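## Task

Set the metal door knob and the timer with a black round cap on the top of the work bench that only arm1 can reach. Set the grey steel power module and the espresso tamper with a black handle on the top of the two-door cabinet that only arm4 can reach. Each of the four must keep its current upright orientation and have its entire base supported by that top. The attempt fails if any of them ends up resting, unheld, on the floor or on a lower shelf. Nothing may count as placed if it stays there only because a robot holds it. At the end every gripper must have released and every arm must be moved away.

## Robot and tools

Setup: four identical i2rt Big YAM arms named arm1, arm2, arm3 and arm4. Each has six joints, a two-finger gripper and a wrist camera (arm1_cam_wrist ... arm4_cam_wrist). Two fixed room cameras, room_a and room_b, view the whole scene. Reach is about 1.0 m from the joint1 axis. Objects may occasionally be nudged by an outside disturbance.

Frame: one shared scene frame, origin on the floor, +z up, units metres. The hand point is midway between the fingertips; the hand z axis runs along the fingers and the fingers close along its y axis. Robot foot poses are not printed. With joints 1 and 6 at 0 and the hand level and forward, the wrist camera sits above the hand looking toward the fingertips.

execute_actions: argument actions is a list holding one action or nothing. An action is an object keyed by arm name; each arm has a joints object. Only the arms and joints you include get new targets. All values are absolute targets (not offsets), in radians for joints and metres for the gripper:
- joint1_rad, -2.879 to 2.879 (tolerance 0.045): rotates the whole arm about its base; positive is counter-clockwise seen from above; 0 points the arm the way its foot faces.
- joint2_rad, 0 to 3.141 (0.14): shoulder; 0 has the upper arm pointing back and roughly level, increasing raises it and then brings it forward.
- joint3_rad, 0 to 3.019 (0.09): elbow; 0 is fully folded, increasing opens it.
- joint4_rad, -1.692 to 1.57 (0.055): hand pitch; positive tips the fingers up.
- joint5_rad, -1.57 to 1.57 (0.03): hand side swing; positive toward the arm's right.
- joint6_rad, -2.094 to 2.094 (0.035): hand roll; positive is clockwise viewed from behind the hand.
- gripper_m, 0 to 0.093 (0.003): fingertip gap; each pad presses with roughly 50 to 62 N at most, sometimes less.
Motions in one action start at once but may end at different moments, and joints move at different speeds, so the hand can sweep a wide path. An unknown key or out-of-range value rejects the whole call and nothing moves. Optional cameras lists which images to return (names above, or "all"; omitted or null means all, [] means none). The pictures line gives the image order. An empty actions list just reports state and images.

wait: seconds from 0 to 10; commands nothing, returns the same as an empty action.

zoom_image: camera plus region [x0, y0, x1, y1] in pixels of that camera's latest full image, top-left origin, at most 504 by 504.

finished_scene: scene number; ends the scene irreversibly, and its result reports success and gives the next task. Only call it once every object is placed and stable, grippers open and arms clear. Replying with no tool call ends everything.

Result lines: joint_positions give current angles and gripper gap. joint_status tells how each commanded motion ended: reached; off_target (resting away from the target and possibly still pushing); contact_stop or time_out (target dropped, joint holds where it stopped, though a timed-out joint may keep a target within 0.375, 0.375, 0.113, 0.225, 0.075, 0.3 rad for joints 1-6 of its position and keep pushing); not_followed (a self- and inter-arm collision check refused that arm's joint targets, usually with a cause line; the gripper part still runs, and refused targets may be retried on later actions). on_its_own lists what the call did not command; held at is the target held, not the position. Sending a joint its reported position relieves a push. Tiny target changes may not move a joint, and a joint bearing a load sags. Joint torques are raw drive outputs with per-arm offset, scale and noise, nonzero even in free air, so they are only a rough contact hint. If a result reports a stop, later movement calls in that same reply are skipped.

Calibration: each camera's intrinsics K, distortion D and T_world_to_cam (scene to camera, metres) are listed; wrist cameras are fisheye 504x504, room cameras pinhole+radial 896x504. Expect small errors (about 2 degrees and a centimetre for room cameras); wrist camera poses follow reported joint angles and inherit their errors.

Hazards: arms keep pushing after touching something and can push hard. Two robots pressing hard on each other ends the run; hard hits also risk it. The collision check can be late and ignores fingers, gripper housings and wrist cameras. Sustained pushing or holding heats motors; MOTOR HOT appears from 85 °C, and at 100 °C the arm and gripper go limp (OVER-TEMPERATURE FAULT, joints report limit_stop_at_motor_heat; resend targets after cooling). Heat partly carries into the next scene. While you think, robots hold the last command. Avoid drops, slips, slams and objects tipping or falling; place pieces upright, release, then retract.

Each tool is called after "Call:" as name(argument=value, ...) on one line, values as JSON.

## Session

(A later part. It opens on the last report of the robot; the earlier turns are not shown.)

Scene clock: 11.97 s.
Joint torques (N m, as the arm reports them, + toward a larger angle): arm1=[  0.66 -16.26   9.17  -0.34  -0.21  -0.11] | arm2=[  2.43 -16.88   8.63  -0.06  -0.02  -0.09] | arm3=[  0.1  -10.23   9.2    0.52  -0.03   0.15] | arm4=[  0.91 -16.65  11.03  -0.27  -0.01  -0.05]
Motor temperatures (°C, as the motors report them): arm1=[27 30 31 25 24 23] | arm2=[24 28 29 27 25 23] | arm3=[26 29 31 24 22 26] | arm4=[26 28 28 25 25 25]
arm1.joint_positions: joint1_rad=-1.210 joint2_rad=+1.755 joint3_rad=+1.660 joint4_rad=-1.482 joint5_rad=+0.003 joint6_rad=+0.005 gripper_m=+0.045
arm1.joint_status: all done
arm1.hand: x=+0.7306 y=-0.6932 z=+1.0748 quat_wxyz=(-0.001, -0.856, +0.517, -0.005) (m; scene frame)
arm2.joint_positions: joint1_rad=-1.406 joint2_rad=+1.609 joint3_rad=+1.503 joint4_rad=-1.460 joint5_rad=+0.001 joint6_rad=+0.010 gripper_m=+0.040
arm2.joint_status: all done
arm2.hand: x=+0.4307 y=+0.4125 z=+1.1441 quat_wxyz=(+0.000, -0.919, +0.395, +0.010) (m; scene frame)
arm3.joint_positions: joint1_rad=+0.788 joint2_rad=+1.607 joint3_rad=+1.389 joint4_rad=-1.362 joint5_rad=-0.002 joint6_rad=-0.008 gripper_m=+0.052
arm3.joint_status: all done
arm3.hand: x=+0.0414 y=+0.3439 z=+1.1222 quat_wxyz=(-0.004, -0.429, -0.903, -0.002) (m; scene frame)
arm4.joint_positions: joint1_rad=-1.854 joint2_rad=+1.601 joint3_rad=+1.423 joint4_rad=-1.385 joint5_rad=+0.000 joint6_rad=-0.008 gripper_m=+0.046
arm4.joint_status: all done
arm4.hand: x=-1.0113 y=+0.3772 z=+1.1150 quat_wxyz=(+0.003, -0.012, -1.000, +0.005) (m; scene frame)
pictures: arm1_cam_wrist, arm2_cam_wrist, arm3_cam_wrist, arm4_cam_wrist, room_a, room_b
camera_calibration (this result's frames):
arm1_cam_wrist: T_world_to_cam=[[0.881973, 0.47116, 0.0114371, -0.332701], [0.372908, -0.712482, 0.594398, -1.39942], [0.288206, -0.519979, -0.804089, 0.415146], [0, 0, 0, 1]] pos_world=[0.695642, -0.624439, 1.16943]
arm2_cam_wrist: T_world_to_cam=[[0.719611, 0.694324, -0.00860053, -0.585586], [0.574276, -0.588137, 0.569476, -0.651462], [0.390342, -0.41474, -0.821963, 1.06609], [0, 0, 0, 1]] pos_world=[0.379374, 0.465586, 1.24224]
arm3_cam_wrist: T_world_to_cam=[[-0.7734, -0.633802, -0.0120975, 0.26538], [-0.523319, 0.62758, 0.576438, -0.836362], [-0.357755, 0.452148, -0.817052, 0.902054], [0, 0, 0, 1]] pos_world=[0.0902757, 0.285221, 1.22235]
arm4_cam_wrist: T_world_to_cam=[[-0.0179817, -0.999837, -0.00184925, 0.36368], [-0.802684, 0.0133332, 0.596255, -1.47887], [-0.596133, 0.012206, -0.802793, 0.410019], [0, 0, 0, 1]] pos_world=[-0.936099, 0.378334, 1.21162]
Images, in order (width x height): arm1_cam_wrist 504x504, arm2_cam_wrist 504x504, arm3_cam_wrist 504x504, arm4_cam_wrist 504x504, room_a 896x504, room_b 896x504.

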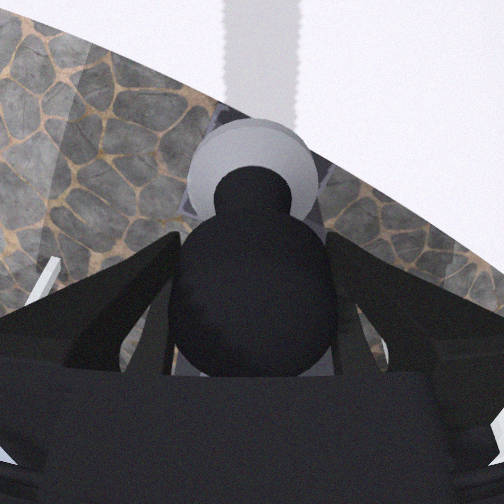

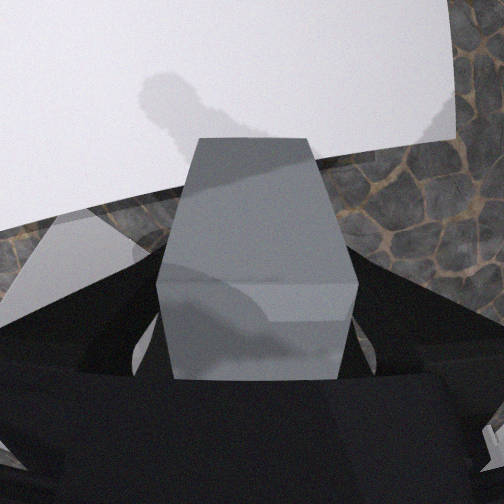

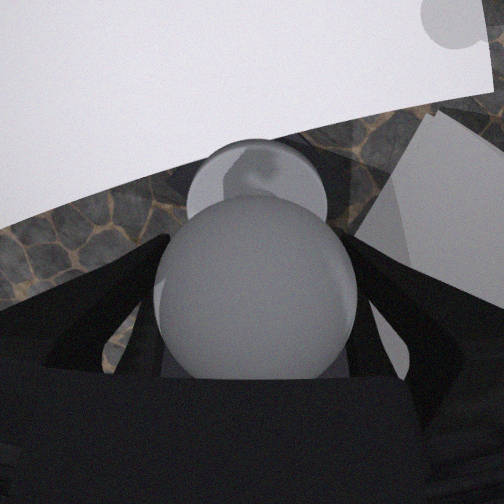

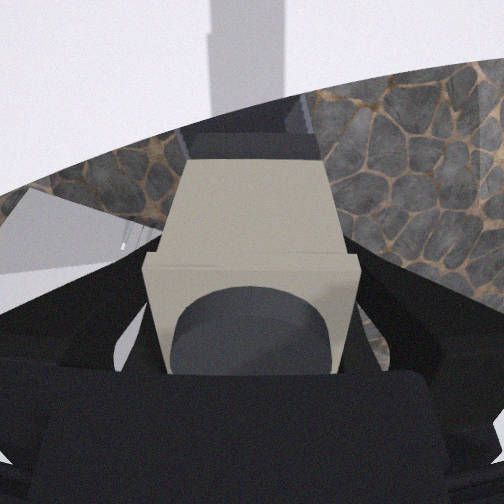

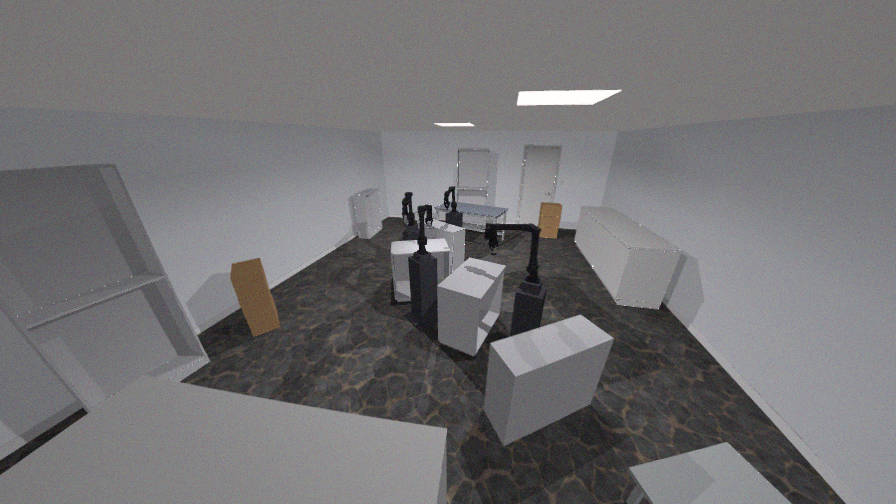

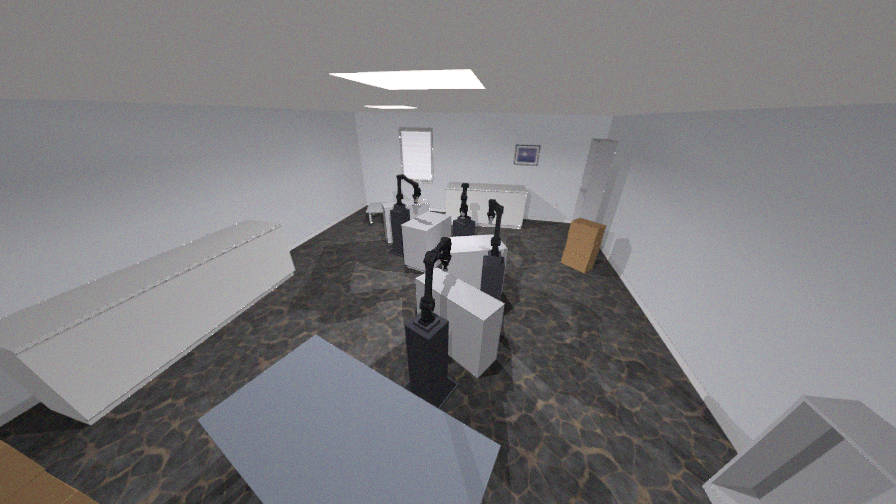

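Call:
execute_actions(actions=[{"arm1":{"joints":{"joint2_rad":2.14,"joint3_rad":1.73,"joint4_rad":-1.125}},"arm2":{"joints":{"joint2_rad":2.18,"joint3_rad":1.645,"joint4_rad":-1.0}},"arm3":{"joints":{"joint2_rad":2.13,"joint3_rad":1.54,"joint4_rad":-0.92}},"arm4":{"joints":{"joint2_rad":2.28,"joint3_rad":1.815,"joint4_rad":-1.07}}}], cameras=[])

Call:
execute_actions(actions=[{"arm1":{"joints":{"joint2_rad":2.2,"joint4_rad":-1.075}},"arm2":{"joints":{"joint2_rad":2.24,"joint4_rad":-0.95}},"arm3":{"joints":{"joint2_rad":2.2,"joint4_rad":-0.87}},"arm4":{"joints":{"joint2_rad":2.335,"joint4_rad":-1.025}}}])

Scene clock: 14.00 s.
Joint torques (N m, as the arm reports them, + toward a larger angle): arm1=[  0.75 -23.77   9.95   0.14  -0.2   -0.11] | arm2=[  1.79 -24.4    9.27   1.14  -0.03  -0.1 ] | arm3=[  0.35 -18.98   9.27   1.25  -0.02   0.15] | arm4=[  0.82 -26.28  11.29   0.71  -0.11  -0.07]
Motor temperatures (°C, as the motors report them): arm1=[27 31 32 25 24 23] | arm2=[24 29 30 27 25 23] | arm3=[26 30 31 24 22 26] | arm4=[26 29 29 25 25 25]
arm1.joint_positions: joint1_rad=-1.210 joint2_rad=+2.175 joint3_rad=+1.689 joint4_rad=-1.133 joint5_rad=+0.003 joint6_rad=+0.005 gripper_m=+0.045
arm1.joint_status: all done
arm1.hand: x=+0.6927 y=-0.6215 z=+0.8452 quat_wxyz=(-0.012, -0.856, +0.517, -0.024) (m; scene frame)
arm2.joint_positions: joint1_rad=-1.406 joint2_rad=+2.184 joint3_rad=+1.620 joint4_rad=-1.013 joint5_rad=+0.001 joint6_rad=+0.010 gripper_m=+0.040
arm2.joint_status: all done
arm2.hand: x=+0.3351 y=+0.5079 z=+0.8772 quat_wxyz=(-0.002, -0.919, +0.395, +0.005) (m; scene frame)
arm3.joint_positions: joint1_rad=+0.788 joint2_rad=+2.174 joint3_rad=+1.510 joint4_rad=-0.931 joint5_rad=-0.002 joint6_rad=-0.008 gripper_m=+0.052
arm3.joint_status: all done
arm3.hand: x=+0.1156 y=+0.2534 z=+0.8682 quat_wxyz=(+0.003, -0.429, -0.903, -0.005) (m; scene frame)
arm4.joint_positions: joint1_rad=-1.853 joint2_rad=+2.284 joint3_rad=+1.789 joint4_rad=-1.081 joint5_rad=+0.003 joint6_rad=-0.008 gripper_m=+0.045
arm4.joint_status: all done
arm4.hand: x=-0.8385 y=+0.3696 z=+0.8637 quat_wxyz=(+0.010, -0.011, -1.000, +0.006) (m; scene frame)
pictures: none
No camera images: the call's "cameras" was empty. Leave "cameras" out to get every camera's image.

Scene clock: 14.93 s.
Joint torques (N m, as the arm reports them, + toward a larger angle): arm1=[  0.72 -19.46   9.95   0.3   -0.21  -0.11] | arm2=[  1.8  -25.23   8.93   1.2   -0.03  -0.1 ] | arm3=[  0.23 -14.99   9.23   1.42  -0.03   0.12] | arm4=[  0.9  -23.58  10.97   0.8   -0.11  -0.06]
Motor temperatures (°C, as the motors report them): arm1=[27 31 32 25 24 23] | arm2=[24 29 30 27 25 23] | arm3=[26 30 31 24 22 26] | arm4=[26 29 29 25 25 25]
arm1.joint_positions: joint1_rad=-1.210 joint2_rad=+2.184 joint3_rad=+1.689 joint4_rad=-1.085 joint5_rad=+0.003 joint6_rad=+0.005 gripper_m=+0.045
arm1.joint_status: all done
arm1.hand: x=+0.6878 y=-0.6124 z=+0.8393 quat_wxyz=(-0.002, -0.856, +0.517, -0.007) (m; scene frame)
arm2.joint_positions: joint1_rad=-1.406 joint2_rad=+2.245 joint3_rad=+1.620 joint4_rad=-0.964 joint5_rad=+0.001 joint6_rad=+0.010 gripper_m=+0.040
arm2.joint_status: all done
arm2.hand: x=+0.3345 y=+0.5081 z=+0.8408 quat_wxyz=(-0.004, -0.919, +0.395, +0.000) (m; scene frame)
arm3.joint_positions: joint1_rad=+0.788 joint2_rad=+2.197 joint3_rad=+1.510 joint4_rad=-0.883 joint5_rad=-0.002 joint6_rad=-0.008 gripper_m=+0.052
arm3.joint_status: all done
arm3.hand: x=+0.1202 y=+0.2478 z=+0.8553 quat_wxyz=(-0.009, -0.429, -0.903, +0.001) (m; scene frame)
arm4.joint_positions: joint1_rad=-1.853 joint2_rad=+2.314 joint3_rad=+1.790 joint4_rad=-1.038 joint5_rad=+0.003 joint6_rad=-0.008 gripper_m=+0.045
arm4.joint_status: all done
arm4.hand: x=-0.8332 y=+0.3693 z=+0.8453 quat_wxyz=(+0.002, -0.011, -1.000, +0.006) (m; scene frame)
pictures: arm1_cam_wrist, arm2_cam_wrist, arm3_cam_wrist, arm4_cam_wrist, room_a, room_b
camera_calibration (this result's frames):
arm1_cam_wrist: T_world_to_cam=[[0.881952, 0.471201, 0.0114283, -0.330264], [0.371733, -0.710274, 0.597767, -1.18658], [0.289786, -0.522954, -0.801588, 0.275191], [0, 0, 0, 1]] pos_world=[0.65262, -0.543262, 0.933662]
arm2_cam_wrist: T_world_to_cam=[[0.719604, 0.694332, -0.00857412, -0.585314], [0.565341, -0.578659, 0.58783, -0.384481], [0.403187, -0.427852, -0.808939, 0.885344], [0, 0, 0, 1]] pos_world=[0.281598, 0.562714, 0.93718]
arm3_cam_wrist: T_world_to_cam=[[-0.773353, -0.633862, -0.0119964, 0.262112], [-0.52698, 0.6322, 0.567992, -0.574502], [-0.352445, 0.445581, -0.822946, 0.761716], [0, 0, 0, 1]] pos_world=[0.168417, 0.189937, 0.956309]
arm4_cam_wrist: T_world_to_cam=[[-0.0171963, -0.999852, 0.000443311, 0.357241], [-0.80333, 0.0140804, 0.595367, -1.17509], [-0.595285, 0.00988201, -0.803454, 0.301904], [0, 0, 0, 1]] pos_world=[-0.758124, 0.37075, 0.942018]
Images, in order (width x height): arm1_cam_wrist 504x504, arm2_cam_wrist 504x504, arm3_cam_wrist 504x504, arm4_cam_wrist 504x504, room_a 896x504, room_b 896x504.

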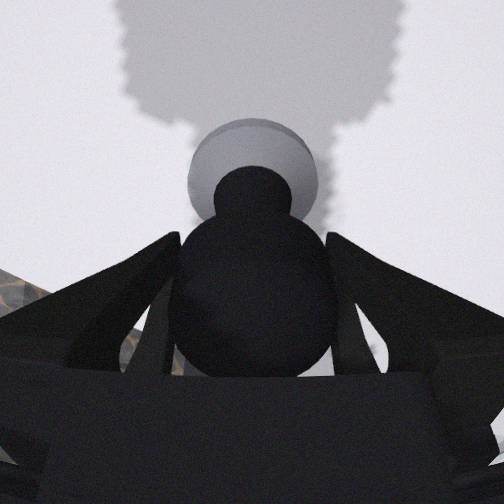

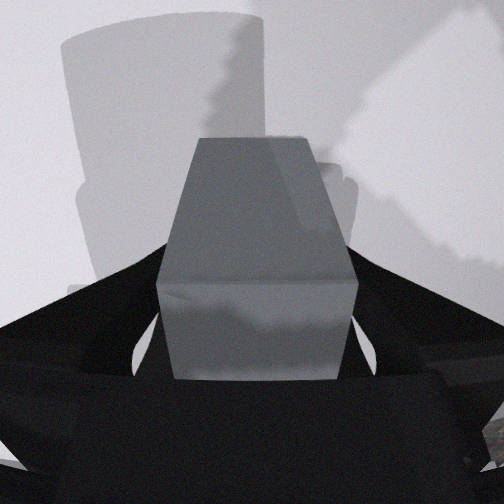

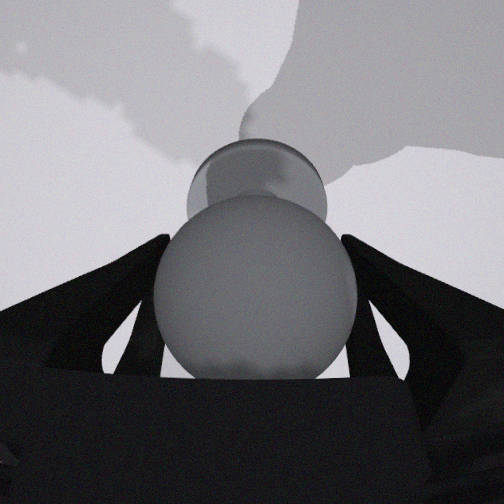

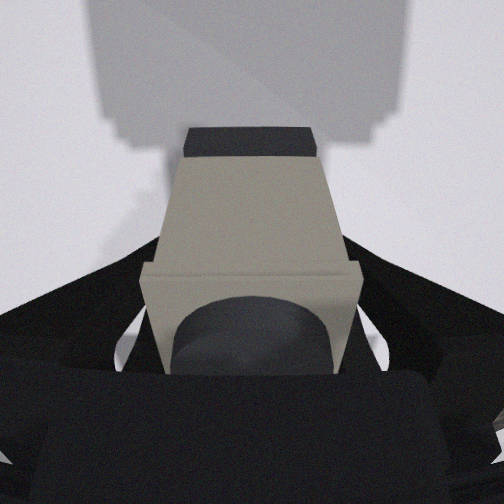

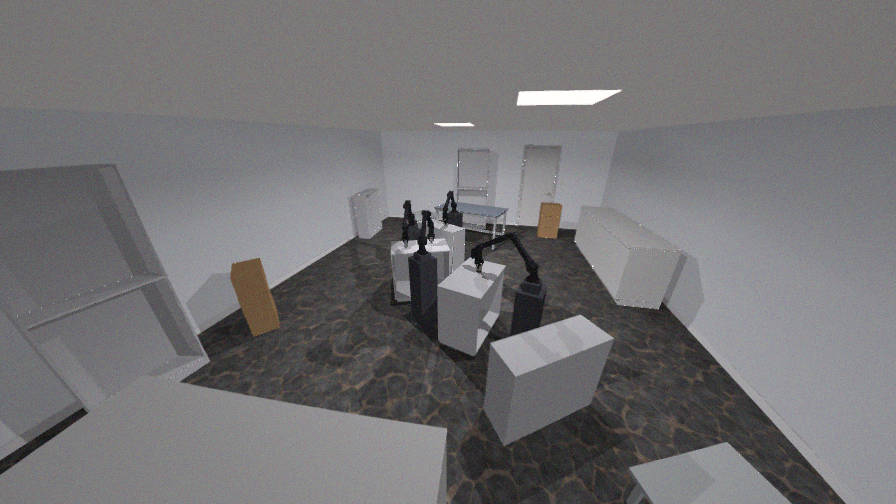

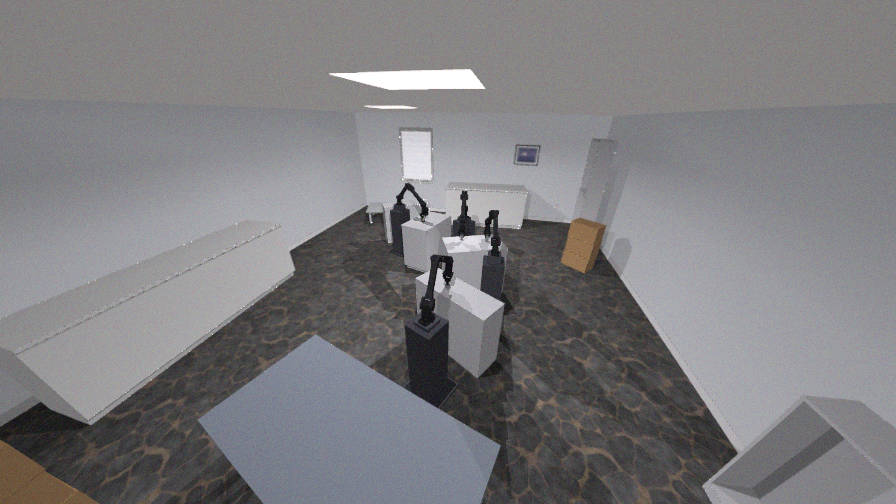

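Call:
execute_actions(actions=[{"arm1":{"joints":{"joint2_rad":2.24,"joint4_rad":-1.05}},"arm2":{"joints":{"joint2_rad":2.29,"joint4_rad":-0.9}},"arm3":{"joints":{"joint2_rad":2.25,"joint4_rad":-0.83}},"arm4":{"joints":{"joint2_rad":2.375,"joint4_rad":-1.0}}}], cameras=[])

Scene clock: 16.00 s.
Joint torques (N m, as the arm reports them, + toward a larger angle): arm1=[  0.76 -17.87   9.73   0.26  -0.18  -0.11] | arm2=[  1.87 -21.53   9.06   1.4   -0.02  -0.07] | arm3=[  0.34 -16.25   9.01   1.31  -0.03   0.15] | arm4=[  0.74 -20.01  10.93   1.65  -0.11  -0.05]
Motor temperatures (°C, as the motors report them): arm1=[27 31 32 25 24 23] | arm2=[24 29 30 27 25 23] | arm3=[26 30 31 24 22 26] | arm4=[26 29 29 25 25 25]
arm1.joint_positions: joint1_rad=-1.210 joint2_rad=+2.205 joint3_rad=+1.691 joint4_rad=-1.059 joint5_rad=+0.002 joint6_rad=+0.005 gripper_m=+0.045
arm1.joint_status: all done
arm1.hand: x=+0.6856 y=-0.6087 z=+0.8277 quat_wxyz=(+0.000, -0.856, +0.517, -0.003) (m; scene frame)
arm2.joint_positions: joint1_rad=-1.406 joint2_rad=+2.257 joint3_rad=+1.620 joint4_rad=-0.918 joint5_rad=+0.000 joint6_rad=+0.009 gripper_m=+0.040
arm2.joint_status: all done
arm2.hand: x=+0.3283 y=+0.5142 z=+0.8338 quat_wxyz=(+0.002, -0.919, +0.395, +0.015) (m; scene frame)
arm3.joint_positions: joint1_rad=+0.788 joint2_rad=+2.256 joint3_rad=+1.510 joint4_rad=-0.841 joint5_rad=-0.002 joint6_rad=-0.008 gripper_m=+0.052
arm3.joint_status: all done
arm3.hand: x=+0.1181 y=+0.2506 z=+0.8212 quat_wxyz=(-0.001, -0.429, -0.903, -0.003) (m; scene frame)
arm4.joint_positions: joint1_rad=-1.853 joint2_rad=+2.315 joint3_rad=+1.790 joint4_rad=-1.036 joint5_rad=+0.003 joint6_rad=-0.008 gripper_m=+0.045
arm4.joint_status: all done
arm4.hand: x=-0.8330 y=+0.3693 z=+0.8446 quat_wxyz=(+0.002, -0.011, -1.000, +0.006) (m; scene frame)
pictures: none
No camera images: the call's "cameras" was empty. Leave "cameras" out to get every camera's image.

Call:
execute_actions(actions=[{"arm1":{"joints":{"joint2_rad":2.265}},"arm2":{"joints":{"joint2_rad":2.32,"joint4_rad":-0.93}},"arm3":{"joints":{"joint2_rad":2.29,"joint4_rad":-0.81}},"arm4":{"joints":{"joint2_rad":2.325,"joint4_rad":-1.036,"gripper_m":0.093}}}], cameras=[])

Scene clock: 16.83 s.
Joint torques (N m, as the arm reports them, + toward a larger angle): arm1=[  0.73 -15.76   9.73   0.26  -0.18  -0.11] | arm2=[  2.12 -18.39   9.06  -0.03   0.01  -0.11] | arm3=[  0.12 -13.81   8.79   1.24  -0.04   0.13] | arm4=[  0.73 -24.74  10.76   0.31  -0.11  -0.06]
Motor temperatures (°C, as the motors report them): arm1=[27 31 33 25 24 23] | arm2=[24 29 30 27 25 23] | arm3=[26 30 32 24 22 26] | arm4=[26 29 30 25 25 25]
arm1.joint_positions: joint1_rad=-1.210 joint2_rad=+2.205 joint3_rad=+1.691 joint4_rad=-1.059 joint5_rad=+0.002 joint6_rad=+0.005 gripper_m=+0.045
arm1.joint_status: all done
arm1.hand: x=+0.6857 y=-0.6088 z=+0.8273 quat_wxyz=(+0.000, -0.856, +0.517, -0.003) (m; scene frame)
arm2.joint_positions: joint1_rad=-1.406 joint2_rad=+2.257 joint3_rad=+1.620 joint4_rad=-0.918 joint5_rad=+0.000 joint6_rad=+0.009 gripper_m=+0.040
arm2.joint_status: all done
arm2.hand: x=+0.3284 y=+0.5140 z=+0.8333 quat_wxyz=(+0.002, -0.919, +0.395, +0.015) (m; scene frame)
arm3.joint_positions: joint1_rad=+0.788 joint2_rad=+2.267 joint3_rad=+1.510 joint4_rad=-0.821 joint5_rad=-0.001 joint6_rad=-0.007 gripper_m=+0.052
arm3.joint_status: all done
arm3.hand: x=+0.1197 y=+0.2486 z=+0.8152 quat_wxyz=(-0.005, -0.429, -0.903, -0.001) (m; scene frame)
arm4.joint_positions: joint1_rad=-1.853 joint2_rad=+2.315 joint3_rad=+1.791 joint4_rad=-1.036 joint5_rad=+0.003 joint6_rad=-0.007 gripper_m=+0.093
arm4.joint_status: all done
arm4.hand: x=-0.8327 y=+0.3693 z=+0.8448 quat_wxyz=(+0.002, -0.012, -1.000, +0.006) (m; scene frame)
pictures: none
No camera images: the call's "cameras" was empty. Leave "cameras" out to get every camera's image.

Call:
execute_actions(actions=[{"arm1":{"joints":{"joint2_rad":2.215,"gripper_m":0.093}},"arm2":{"joints":{"joint2_rad":2.265,"gripper_m":0.093}},"arm3":{"joints":{"joint2_rad":2.27,"gripper_m":0.093}},"arm4":{"joints":{"joint2_rad":1.3,"joint3_rad":1.6,"joint4_rad":-1.6}}}], cameras=[])

Call:
execute_actions(actions=[{"arm1":{"joints":{"joint2_rad":1.3,"joint4_rad":-1.6}},"arm2":{"joints":{"joint2_rad":1.6,"joint3_rad":1.5,"joint4_rad":-1.47}},"arm3":{"joints":{"joint2_rad":1.6,"joint3_rad":1.4,"joint4_rad":-1.37}},"arm4":{"joints":{"joint1_rad":-0.8}}}], cameras=[])

Call:
execute_actions(actions=[{"arm1":{"joints":{"joint1_rad":-2.3}},"arm2":{"joints":{"joint1_rad":-0.89,"joint2_rad":1.75,"joint3_rad":1.65}},"arm3":{"joints":{"joint1_rad":1.344,"joint6_rad":0.47,"joint2_rad":1.7,"joint3_rad":1.5}}}], cameras=["room_a","room_b"])

Scene clock: 18.97 s.
Joint torques (N m, as the arm reports them, + toward a larger angle): arm1=[  0.77 -20.01   9.7    0.26  -0.17  -0.11] | arm2=[  1.64 -23.69   9.07  -0.06   0.01  -0.07] | arm3=[  0.21 -15.43   8.92   1.28  -0.03   0.13] | arm4=[  0.94 -10.07  10.78   0.33  -0.11  -0.06]
Motor temperatures (°C, as the motors report them): arm1=[27 32 33 25 24 23] | arm2=[24 29 31 27 25 23] | arm3=[26 30 32 24 22 26] | arm4=[26 30 30 25 25 25]
arm1.joint_positions: joint1_rad=-1.210 joint2_rad=+2.205 joint3_rad=+1.691 joint4_rad=-1.059 joint5_rad=+0.002 joint6_rad=+0.005 gripper_m=+0.093
arm1.joint_status: all done
arm1.hand: x=+0.6857 y=-0.6088 z=+0.8273 quat_wxyz=(+0.000, -0.856, +0.517, -0.003) (m; scene frame)
arm2.joint_positions: joint1_rad=-1.406 joint2_rad=+2.257 joint3_rad=+1.620 joint4_rad=-0.918 joint5_rad=+0.000 joint6_rad=+0.009 gripper_m=+0.093
arm2.joint_status: all done
arm2.hand: x=+0.3284 y=+0.5141 z=+0.8335 quat_wxyz=(+0.002, -0.919, +0.395, +0.015) (m; scene frame)
arm3.joint_positions: joint1_rad=+0.788 joint2_rad=+2.267 joint3_rad=+1.510 joint4_rad=-0.820 joint5_rad=-0.001 joint6_rad=-0.007 gripper_m=+0.093
arm3.joint_status: all done
arm3.hand: x=+0.1198 y=+0.2485 z=+0.8152 quat_wxyz=(-0.005, -0.429, -0.903, -0.001) (m; scene frame)
arm4.joint_positions: joint1_rad=-1.853 joint2_rad=+1.292 joint3_rad=+1.595 joint4_rad=-1.586 joint5_rad=+0.003 joint6_rad=-0.007 gripper_m=+0.093
arm4.joint_status: all done
arm4.hand: x=-1.0703 y=+0.3807 z=+1.3138 quat_wxyz=(-0.136, -0.011, -0.991, +0.008) (m; scene frame)
pictures: none
No camera images: the call's "cameras" was empty. Leave "cameras" out to get every camera's image.

Scene clock: 20.63 s.
Joint torques (N m, as the arm reports them, + toward a larger angle): arm1=[ 0.74 -6.61  8.87  0.35 -0.18 -0.1 ] | arm2=[  1.98 -15.23   9.16  -0.08   0.01  -0.11] | arm3=[ 0.35 -8.86  9.81  0.55 -0.03  0.14] | arm4=[  0.47 -11.23  10.79   0.31  -0.05  -0.07]
Motor temperatures (°C, as the motors report them): arm1=[27 32 33 25 24 23] | arm2=[24 30 31 27 25 23] | arm3=[26 31 32 24 22 26] | arm4=[26 29 30 25 25 25]
arm1.joint_positions: joint1_rad=-1.210 joint2_rad=+1.288 joint3_rad=+1.719 joint4_rad=-1.591 joint5_rad=+0.002 joint6_rad=+0.005 gripper_m=+0.093
arm1.joint_status: all done
arm1.hand: x=+0.7816 y=-0.7897 z=+1.3138 quat_wxyz=(+0.105, -0.838, +0.507, +0.173) (m; scene frame)
arm2.joint_positions: joint1_rad=-1.406 joint2_rad=+1.599 joint3_rad=+1.493 joint4_rad=-1.458 joint5_rad=+0.000 joint6_rad=+0.009 gripper_m=+0.093
arm2.joint_status: all done
arm2.hand: x=+0.4330 y=+0.4099 z=+1.1451 quat_wxyz=(+0.000, -0.919, +0.395, +0.011) (m; scene frame)
arm3.joint_positions: joint1_rad=+0.788 joint2_rad=+1.590 joint3_rad=+1.381 joint4_rad=-1.362 joint5_rad=-0.001 joint6_rad=-0.007 gripper_m=+0.093
arm3.joint_status: all done
arm3.hand: x=+0.0391 y=+0.3466 z=+1.1264 quat_wxyz=(-0.008, -0.429, -0.903, +0.000) (m; scene frame)
arm4.joint_positions: joint1_rad=-0.798 joint2_rad=+1.297 joint3_rad=+1.595 joint4_rad=-1.586 joint5_rad=+0.001 joint6_rad=-0.007 gripper_m=+0.093
arm4.joint_status: all done
arm4.hand: x=-1.2694 y=+0.7516 z=+1.3116 quat_wxyz=(-0.115, +0.488, -0.862, -0.068) (m; scene frame)
pictures: none
No camera images: the call's "cameras" was empty. Leave "cameras" out to get every camera's image.

Scene clock: 23.20 s.
Joint torques (N m, as the arm reports them, + toward a larger angle): arm1=[-0.34 -6.75  8.9   0.35 -0.15 -0.11] | arm2=[  1.82 -18.26   9.24  -0.07   0.06  -0.11] | arm3=[  0.58 -11.69   9.07   0.53  -0.07   0.02] | arm4=[  0.42 -11.34  10.79   0.3   -0.06  -0.07]
Motor temperatures (°C, as the motors report them): arm1=[27 31 34 25 24 23] | arm2=[24 30 31 27 25 23] | arm3=[26 31 32 24 22 26] | arm4=[26 29 30 25 25 25]
arm1.joint_positions: joint1_rad=-2.293 joint2_rad=+1.290 joint3_rad=+1.719 joint4_rad=-1.591 joint5_rad=+0.001 joint6_rad=+0.005 gripper_m=+0.093
arm1.joint_status: all done
arm1.hand: x=+1.2212 y=-0.8133 z=+1.3138 quat_wxyz=(+0.179, -0.457, +0.866, +0.093) (m; scene frame)
arm2.joint_positions: joint1_rad=-1.264 joint2_rad=+1.717 joint3_rad=+1.583 joint4_rad=-1.459 joint5_rad=-0.001 joint6_rad=+0.009 gripper_m=+0.093
arm2.joint_status: joint1_rad time_out (moved +0.142 of +0.516); the others done
arm2.on_its_own: joint1_rad is held at -1.263, not at your -0.890, since a time_out
arm2.hand: x=+0.3590 y=+0.3809 z=+1.1236 quat_wxyz=(-0.005, -0.944, +0.329, -0.002) (m; scene frame)
arm3.joint_positions: joint1_rad=+0.897 joint2_rad=+1.693 joint3_rad=+1.437 joint4_rad=-1.364 joint5_rad=-0.001 joint6_rad=+0.114 gripper_m=+0.093
arm3.joint_status: joint1_rad time_out (moved +0.109 of +0.556); joint6_rad time_out (moved +0.122 of +0.477); the others done
arm3.on_its_own: joint1_rad is held at +0.897, not at your +1.344, since a time_out; joint6_rad is held at +0.110, not at your +0.470, since a time_out
arm3.hand: x=+0.0930 y=+0.3646 z=+1.1004 quat_wxyz=(+0.015, -0.435, -0.900, -0.007) (m; scene frame)
arm4.joint_positions: joint1_rad=-0.798 joint2_rad=+1.297 joint3_rad=+1.595 joint4_rad=-1.586 joint5_rad=+0.001 joint6_rad=-0.007 gripper_m=+0.093
arm4.joint_status: not commanded
arm4.hand: x=-1.2694 y=+0.7516 z=+1.3116 quat_wxyz=(-0.115, +0.488, -0.862, -0.068) (m; scene frame)
pictures: room_a, room_b
joint command not followed: on one or more control steps a check withheld the commanded joint targets of the arm2 arm, and it was not sent them on those steps.
cause: the commanded joint targets would bring a part of the robot too close to another arm (this arm's wrist (the part past joint 4) and the other arm's wrist (the part past joint 4)); next, command targets that bring no part of the robot closer to that arm.
joint command not followed: on one or more control steps a check withheld the commanded joint targets of the arm3 arm, and it was not sent them on those steps.
cause: the commanded joint targets would bring a part of the robot too close to another arm (this arm's wrist (the part past joint 4) and the other arm's wrist (the part past joint 4)); next, command targets that bring no part of the robot closer to that arm.
Images, in order (width x height): room_a 896x504, room_b 896x504.

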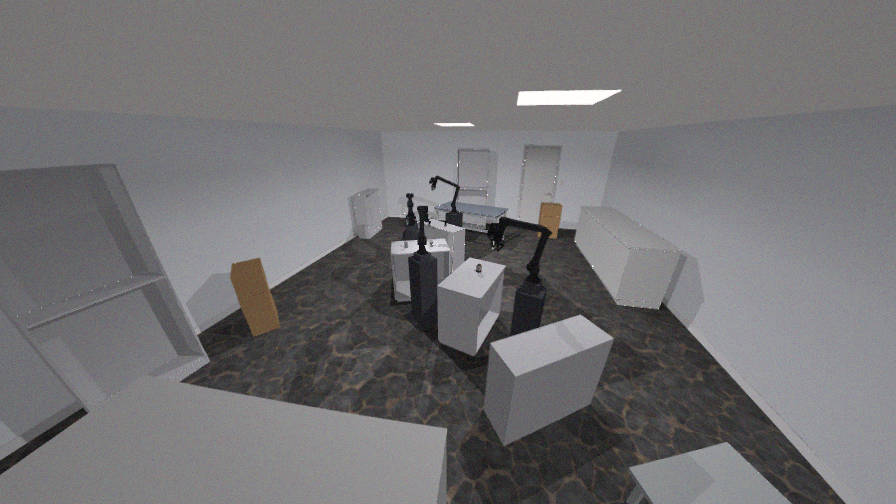

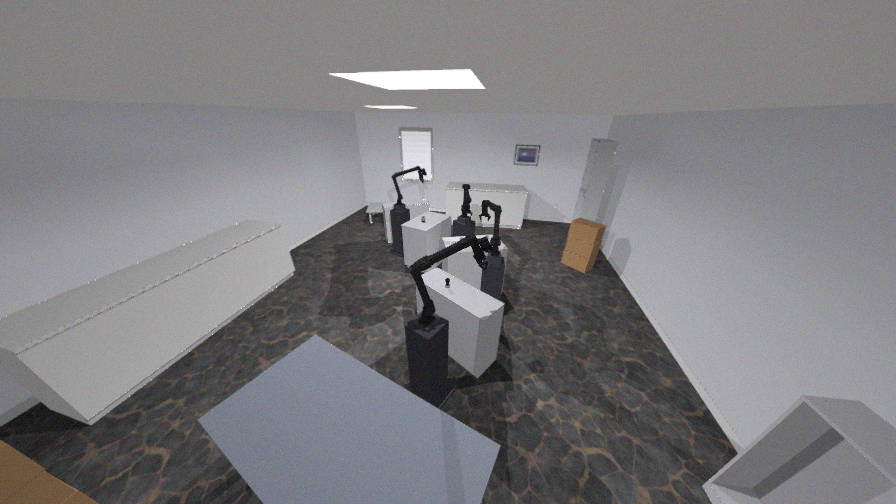

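Call:
execute_actions(actions=[{"arm2":{"joints":{"joint1_rad":-1.3,"joint2_rad":1.25,"joint3_rad":1.2}},"arm3":{"joints":{"joint1_rad":0.9,"joint6_rad":0.47,"joint2_rad":1.25,"joint3_rad":1.1}}}], cameras=[])

Call:
execute_actions(actions=[{"arm2":{"joints":{"joint1_rad":-0.89}},"arm3":{"joints":{"joint1_rad":1.344}}}], cameras=[])

Call:
execute_actions(actions=[{"arm2":{"joints":{"joint2_rad":2.21,"joint3_rad":1.99,"joint4_rad":-1.31}},"arm3":{"joints":{"joint2_rad":2.06,"joint3_rad":1.715,"joint4_rad":-1.165}}}], cameras=["arm2_cam_wrist","arm3_cam_wrist"])

Scene clock: 24.97 s.
Joint torques (N m, as the arm reports them, + toward a larger angle): arm1=[-0.34 -6.78  8.9   0.34 -0.15 -0.11] | arm2=[ 1.04 -7.88  8.02  0.23  0.05 -0.09] | arm3=[ 0.92 -4.31  8.96  0.81 -0.04  0.14] | arm4=[  0.52 -11.22  10.8    0.34  -0.06  -0.06]
Motor temperatures (°C, as the motors report them): arm1=[27 31 34 25 24 23] | arm2=[24 29 31 27 25 23] | arm3=[26 30 33 24 22 26] | arm4=[26 29 30 25 25 25]
arm1.joint_positions: joint1_rad=-2.293 joint2_rad=+1.290 joint3_rad=+1.719 joint4_rad=-1.591 joint5_rad=+0.001 joint6_rad=+0.005 gripper_m=+0.093
arm1.joint_status: not commanded
arm1.hand: x=+1.2212 y=-0.8133 z=+1.3138 quat_wxyz=(+0.179, -0.457, +0.866, +0.093) (m; scene frame)
arm2.joint_positions: joint1_rad=-1.290 joint2_rad=+1.242 joint3_rad=+1.212 joint4_rad=-1.461 joint5_rad=-0.001 joint6_rad=+0.009 gripper_m=+0.093
arm2.joint_status: all done
arm2.hand: x=+0.4857 y=+0.2947 z=+1.1775 quat_wxyz=(+0.012, -0.939, +0.340, +0.046) (m; scene frame)
arm3.joint_positions: joint1_rad=+0.897 joint2_rad=+1.242 joint3_rad=+1.095 joint4_rad=-1.365 joint5_rad=-0.001 joint6_rad=+0.460 gripper_m=+0.093
arm3.joint_status: all done
arm3.hand: x=-0.0044 y=+0.4618 z=+1.1519 quat_wxyz=(-0.037, -0.583, -0.812, +0.004) (m; scene frame)
arm4.joint_positions: joint1_rad=-0.798 joint2_rad=+1.297 joint3_rad=+1.595 joint4_rad=-1.586 joint5_rad=+0.001 joint6_rad=-0.007 gripper_m=+0.093
arm4.joint_status: not commanded
arm4.hand: x=-1.2694 y=+0.7516 z=+1.3116 quat_wxyz=(-0.115, +0.488, -0.862, -0.068) (m; scene frame)
pictures: none
No camera images: the call's "cameras" was empty. Leave "cameras" out to get every camera's image.

Scene clock: 26.03 s.
Joint torques (N m, as the arm reports them, + toward a larger angle): arm1=[-0.3  -6.78  8.89  0.35 -0.15 -0.11] | arm2=[ 2.62 -8.23  8.16  0.2   0.02 -0.08] | arm3=[ 1.01 -4.27  8.93  0.79 -0.04  0.14] | arm4=[  0.46 -11.15  10.79   0.33  -0.06  -0.06]
Motor temperatures (°C, as the motors report them): arm1=[27 31 34 25 24 23] | arm2=[24 29 31 27 25 23] | arm3=[26 30 33 24 22 26] | arm4=[26 29 31 25 25 25]
arm1.joint_positions: joint1_rad=-2.293 joint2_rad=+1.290 joint3_rad=+1.719 joint4_rad=-1.591 joint5_rad=+0.001 joint6_rad=+0.005 gripper_m=+0.093
arm1.joint_status: not commanded
arm1.hand: x=+1.2212 y=-0.8133 z=+1.3138 quat_wxyz=(+0.179, -0.457, +0.866, +0.093) (m; scene frame)
arm2.joint_positions: joint1_rad=-0.893 joint2_rad=+1.242 joint3_rad=+1.212 joint4_rad=-1.461 joint5_rad=+0.000 joint6_rad=+0.008 gripper_m=+0.093
arm2.joint_status: all done
arm2.hand: x=+0.4182 y=+0.1677 z=+1.1782 quat_wxyz=(+0.006, -0.988, +0.148, +0.048) (m; scene frame)
arm3.joint_positions: joint1_rad=+1.341 joint2_rad=+1.242 joint3_rad=+1.095 joint4_rad=-1.365 joint5_rad=+0.000 joint6_rad=+0.462 gripper_m=+0.093
arm3.joint_status: all done
arm3.hand: x=+0.0795 y=+0.5943 z=+1.1519 quat_wxyz=(-0.037, -0.391, -0.920, +0.000) (m; scene frame)
arm4.joint_positions: joint1_rad=-0.798 joint2_rad=+1.297 joint3_rad=+1.595 joint4_rad=-1.586 joint5_rad=+0.001 joint6_rad=-0.007 gripper_m=+0.093
arm4.joint_status: not commanded
arm4.hand: x=-1.2694 y=+0.7516 z=+1.3116 quat_wxyz=(-0.115, +0.488, -0.862, -0.068) (m; scene frame)
pictures: none
No camera images: the call's "cameras" was empty. Leave "cameras" out to get every camera's image.

Scene clock: 27.93 s.
Joint torques (N m, as the arm reports them, + toward a larger angle): arm1=[-0.31 -6.78  8.9   0.35 -0.15 -0.11] | arm2=[  1.91 -25.7   12.44   0.79   0.02  -0.1 ] | arm3=[  0.86 -17.09  11.76   0.96  -0.04   0.15] | arm4=[  0.41 -11.29  10.77   0.31  -0.06  -0.07]
Motor temperatures (°C, as the motors report them): arm1=[27 30 34 25 24 23] | arm2=[24 29 32 27 25 23] | arm3=[26 30 33 24 22 26] | arm4=[26 29 31 25 25 25]
arm1.joint_positions: joint1_rad=-2.293 joint2_rad=+1.290 joint3_rad=+1.719 joint4_rad=-1.591 joint5_rad=+0.001 joint6_rad=+0.005 gripper_m=+0.093
arm1.joint_status: not commanded
arm1.hand: x=+1.2212 y=-0.8133 z=+1.3138 quat_wxyz=(+0.179, -0.457, +0.866, +0.093) (m; scene frame)
arm2.joint_positions: joint1_rad=-0.893 joint2_rad=+2.208 joint3_rad=+1.937 joint4_rad=-1.316 joint5_rad=+0.000 joint6_rad=+0.008 gripper_m=+0.093
arm2.joint_status: all done
arm2.hand: x=+0.1270 y=+0.2542 z=+0.9749 quat_wxyz=(-0.001, -0.989, +0.148, +0.000) (m; scene frame)
arm3.joint_positions: joint1_rad=+1.341 joint2_rad=+2.086 joint3_rad=+1.667 joint4_rad=-1.169 joint5_rad=+0.000 joint6_rad=+0.462 gripper_m=+0.093
arm3.joint_status: all done
arm3.hand: x=+0.3232 y=+0.5070 z=+0.9716 quat_wxyz=(+0.001, -0.391, -0.920, +0.002) (m; scene frame)
arm4.joint_positions: joint1_rad=-0.798 joint2_rad=+1.297 joint3_rad=+1.595 joint4_rad=-1.586 joint5_rad=+0.001 joint6_rad=-0.007 gripper_m=+0.093
arm4.joint_status: not commanded
arm4.hand: x=-1.2694 y=+0.7516 z=+1.3116 quat_wxyz=(-0.115, +0.488, -0.862, -0.068) (m; scene frame)
pictures: arm2_cam_wrist, arm3_cam_wrist
camera_calibration (this result's frames):
arm2_cam_wrist: T_world_to_cam=[[0.285084, 0.9585, -0.00225539, -0.276717], [0.777933, -0.230003, 0.584739, -0.60556], [0.559954, -0.168454, -0.811218, 0.885207], [0, 0, 0, 1]] pos_world=[0.0542975, 0.27507, 1.07157]
arm3_cam_wrist: T_world_to_cam=[[-0.718212, -0.695823, -0.00151764, 0.58821], [-0.566615, 0.583578, 0.581708, -0.673315], [-0.40388, 0.41865, -0.813396, 0.834427], [0, 0, 0, 1]] pos_world=[0.377958, 0.452889, 1.07128]
Images, in order (width x height): arm2_cam_wrist 504x504, arm3_cam_wrist 504x504.

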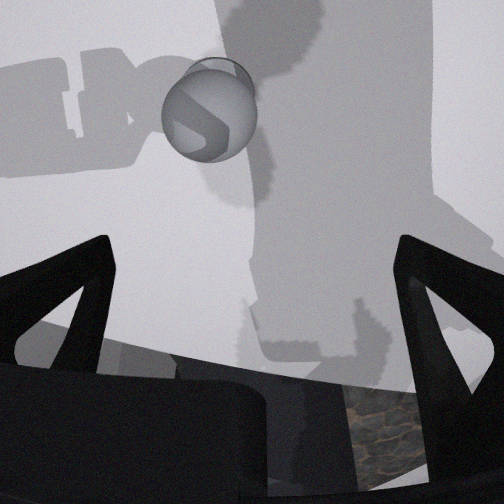

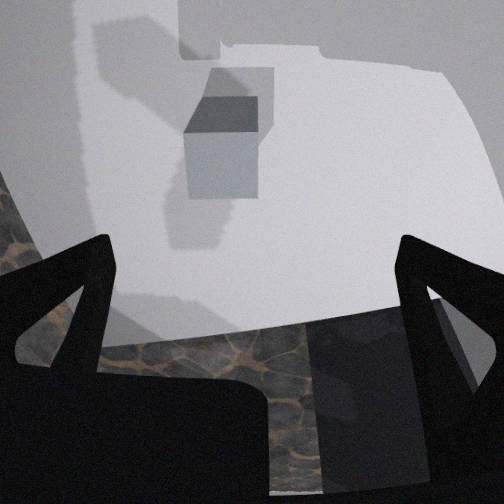

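Call:
execute_actions(actions=[{"arm2":{"joints":{"joint1_rad":-0.85,"joint2_rad":2.375,"joint3_rad":1.875,"joint4_rad":-1.05}},"arm3":{"joints":{"joint1_rad":1.385,"joint2_rad":2.25,"joint3_rad":1.59,"joint4_rad":-0.86,"joint6_rad":0.51}}}], cameras=["arm2_cam_wrist","arm3_cam_wrist"])

Scene clock: 29.57 s.
Joint torques (N m, as the arm reports them, + toward a larger angle): arm1=[-0.34 -6.77  8.89  0.35 -0.15 -0.11] | arm2=[  1.98 -26.83   8.3    1.19   0.04  -0.09] | arm3=[  0.63 -18.05   8.5    1.29  -0.04   0.16] | arm4=[  0.49 -11.19  10.8    0.3   -0.06  -0.06]
Motor temperatures (°C, as the motors report them): arm1=[27 30 34 25 24 23] | arm2=[24 30 32 27 25 23] | arm3=[26 31 33 24 22 26] | arm4=[26 29 31 25 25 25]
arm1.joint_positions: joint1_rad=-2.293 joint2_rad=+1.290 joint3_rad=+1.719 joint4_rad=-1.591 joint5_rad=+0.001 joint6_rad=+0.005 gripper_m=+0.093
arm1.joint_status: not commanded
arm1.hand: x=+1.2212 y=-0.8133 z=+1.3138 quat_wxyz=(+0.179, -0.457, +0.866, +0.093) (m; scene frame)
arm2.joint_positions: joint1_rad=-0.855 joint2_rad=+2.374 joint3_rad=+1.867 joint4_rad=-1.064 joint5_rad=+0.000 joint6_rad=+0.008 gripper_m=+0.093
arm2.joint_status: all done
arm2.hand: x=+0.1085 y=+0.2329 z=+0.8422 quat_wxyz=(+0.001, -0.992, +0.129, +0.008) (m; scene frame)
arm3.joint_positions: joint1_rad=+1.383 joint2_rad=+2.280 joint3_rad=+1.567 joint4_rad=-0.871 joint5_rad=+0.000 joint6_rad=+0.500 gripper_m=+0.093
arm3.joint_status: all done
arm3.hand: x=+0.3267 y=+0.5321 z=+0.8237 quat_wxyz=(-0.001, -0.389, -0.921, +0.002) (m; scene frame)
arm4.joint_positions: joint1_rad=-0.798 joint2_rad=+1.297 joint3_rad=+1.595 joint4_rad=-1.586 joint5_rad=+0.001 joint6_rad=-0.007 gripper_m=+0.093
arm4.joint_status: not commanded
arm4.hand: x=-1.2694 y=+0.7516 z=+1.3116 quat_wxyz=(-0.115, +0.488, -0.862, -0.068) (m; scene frame)
pictures: arm2_cam_wrist, arm3_cam_wrist
camera_calibration (this result's frames):
arm2_cam_wrist: T_world_to_cam=[[0.248678, 0.968585, -0.00163222, -0.250276], [0.795593, -0.203302, 0.570701, -0.514756], [0.552441, -0.14322, -0.821156, 0.787653], [0, 0, 0, 1]] pos_world=[0.0366435, 0.25057, 0.94015]
arm3_cam_wrist: T_world_to_cam=[[-0.715808, -0.698293, -0.00232735, 0.609186], [-0.570168, 0.582539, 0.579273, -0.596201], [-0.403147, 0.415976, -0.81513, 0.707702], [0, 0, 0, 1]] pos_world=[0.381433, 0.478313, 0.92365]
Images, in order (width x height): arm2_cam_wrist 504x504, arm3_cam_wrist 504x504.

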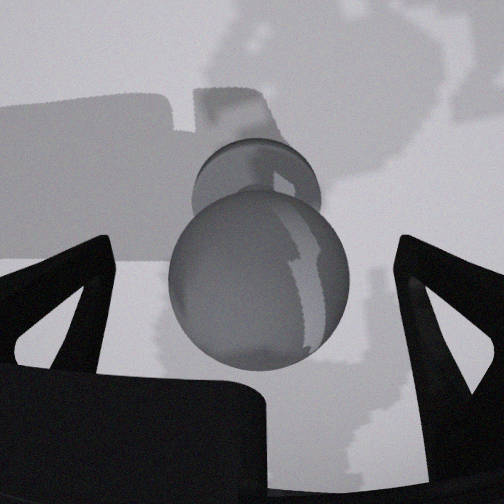

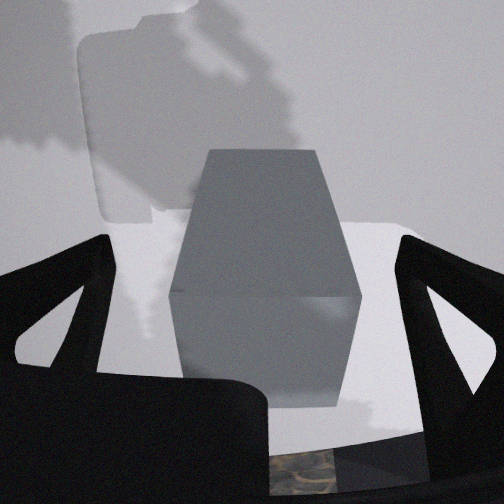

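Call:
execute_actions(actions=[{"arm2":{"joints":{"joint2_rad":2.415,"joint4_rad":-1.045}},"arm3":{"joints":{"gripper_m":0.015}}}], cameras=[])

Call:
execute_actions(actions=[{"arm2":{"joints":{"gripper_m":0.025}}}], cameras=["arm2_cam_wrist"])

Scene clock: 30.47 s.
Joint torques (N m, as the arm reports them, + toward a larger angle): arm1=[-0.36 -6.75  8.89  0.33 -0.15 -0.1 ] | arm2=[  1.79 -24.29   8.2    1.28   0.04  -0.08] | arm3=[  0.47 -18.24   8.49   1.2   -0.05   0.15] | arm4=[  0.45 -11.19  10.8    0.3   -0.06  -0.07]
Motor temperatures (°C, as the motors report them): arm1=[27 30 34 25 24 23] | arm2=[24 30 32 27 25 23] | arm3=[26 31 33 24 22 26] | arm4=[26 29 31 25 25 25]
arm1.joint_positions: joint1_rad=-2.293 joint2_rad=+1.290 joint3_rad=+1.719 joint4_rad=-1.591 joint5_rad=+0.001 joint6_rad=+0.005 gripper_m=+0.093
arm1.joint_status: not commanded
arm1.hand: x=+1.2212 y=-0.8133 z=+1.3138 quat_wxyz=(+0.179, -0.457, +0.866, +0.093) (m; scene frame)
arm2.joint_positions: joint1_rad=-0.855 joint2_rad=+2.395 joint3_rad=+1.867 joint4_rad=-1.059 joint5_rad=+0.000 joint6_rad=+0.008 gripper_m=+0.093
arm2.joint_status: all done
arm2.hand: x=+0.1118 y=+0.2321 z=+0.8284 quat_wxyz=(+0.000, -0.992, +0.129, +0.000) (m; scene frame)
arm3.joint_positions: joint1_rad=+1.383 joint2_rad=+2.280 joint3_rad=+1.567 joint4_rad=-0.870 joint5_rad=+0.000 joint6_rad=+0.501 gripper_m=+0.039
arm3.joint_status: gripper_m off_target (ended at +0.039, target +0.015)
arm3.hand: x=+0.3270 y=+0.5319 z=+0.8237 quat_wxyz=(-0.001, -0.390, -0.921, +0.002) (m; scene frame)
arm4.joint_positions: joint1_rad=-0.798 joint2_rad=+1.297 joint3_rad=+1.595 joint4_rad=-1.586 joint5_rad=+0.001 joint6_rad=-0.007 gripper_m=+0.093
arm4.joint_status: not commanded
arm4.hand: x=-1.2694 y=+0.7516 z=+1.3116 quat_wxyz=(-0.115, +0.488, -0.862, -0.068) (m; scene frame)
pictures: none
No camera images: the call's "cameras" was empty. Leave "cameras" out to get every camera's image.

Scene clock: 31.13 s.
Joint torques (N m, as the arm reports them, + toward a larger angle): arm1=[-0.34 -6.81  8.89  0.34 -0.15 -0.11] | arm2=[  1.86 -24.69   8.24   1.15   0.07  -0.1 ] | arm3=[  0.5  -18.3    8.53   1.16  -0.06   0.15] | arm4=[  0.41 -11.28  10.79   0.33  -0.07  -0.07]
Motor temperatures (°C, as the motors report them): arm1=[27 30 34 25 24 23] | arm2=[24 30 32 27 25 23] | arm3=[26 31 33 24 22 26] | arm4=[26 29 31 25 25 25]
arm1.joint_positions: joint1_rad=-2.293 joint2_rad=+1.290 joint3_rad=+1.719 joint4_rad=-1.591 joint5_rad=+0.001 joint6_rad=+0.005 gripper_m=+0.093
arm1.joint_status: not commanded
arm1.hand: x=+1.2212 y=-0.8133 z=+1.3138 quat_wxyz=(+0.179, -0.457, +0.866, +0.093) (m; scene frame)
arm2.joint_positions: joint1_rad=-0.855 joint2_rad=+2.395 joint3_rad=+1.867 joint4_rad=-1.058 joint5_rad=-0.001 joint6_rad=+0.008 gripper_m=+0.052
arm2.joint_status: gripper_m off_target (ended at +0.052, target +0.025)
arm2.hand: x=+0.1116 y=+0.2321 z=+0.8284 quat_wxyz=(-0.001, -0.992, +0.129, +0.001) (m; scene frame)
arm3.joint_positions: joint1_rad=+1.383 joint2_rad=+2.280 joint3_rad=+1.567 joint4_rad=-0.870 joint5_rad=+0.000 joint6_rad=+0.501 gripper_m=+0.039
arm3.joint_status: not commanded
arm3.hand: x=+0.3270 y=+0.5319 z=+0.8237 quat_wxyz=(-0.001, -0.390, -0.921, +0.002) (m; scene frame)
arm4.joint_positions: joint1_rad=-0.798 joint2_rad=+1.297 joint3_rad=+1.595 joint4_rad=-1.586 joint5_rad=+0.001 joint6_rad=-0.007 gripper_m=+0.093
arm4.joint_status: not commanded
arm4.hand: x=-1.2694 y=+0.7516 z=+1.3116 quat_wxyz=(-0.115, +0.488, -0.862, -0.068) (m; scene frame)
pictures: arm2_cam_wrist
camera_calibration (this result's frames):
arm2_cam_wrist: T_world_to_cam=[[0.248694, 0.96858, -0.00201941, -0.249904], [0.786909, -0.200831, 0.583474, -0.519693], [0.564735, -0.146695, -0.81213, 0.766521], [0, 0, 0, 1]] pos_world=[0.0382192, 0.250127, 0.925237]
Images, in order (width x height): arm2_cam_wrist 504x504.

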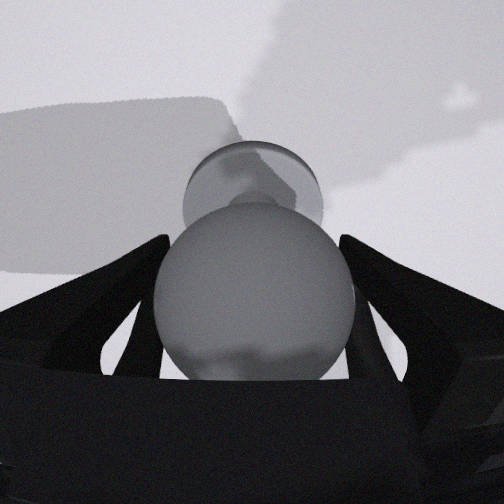

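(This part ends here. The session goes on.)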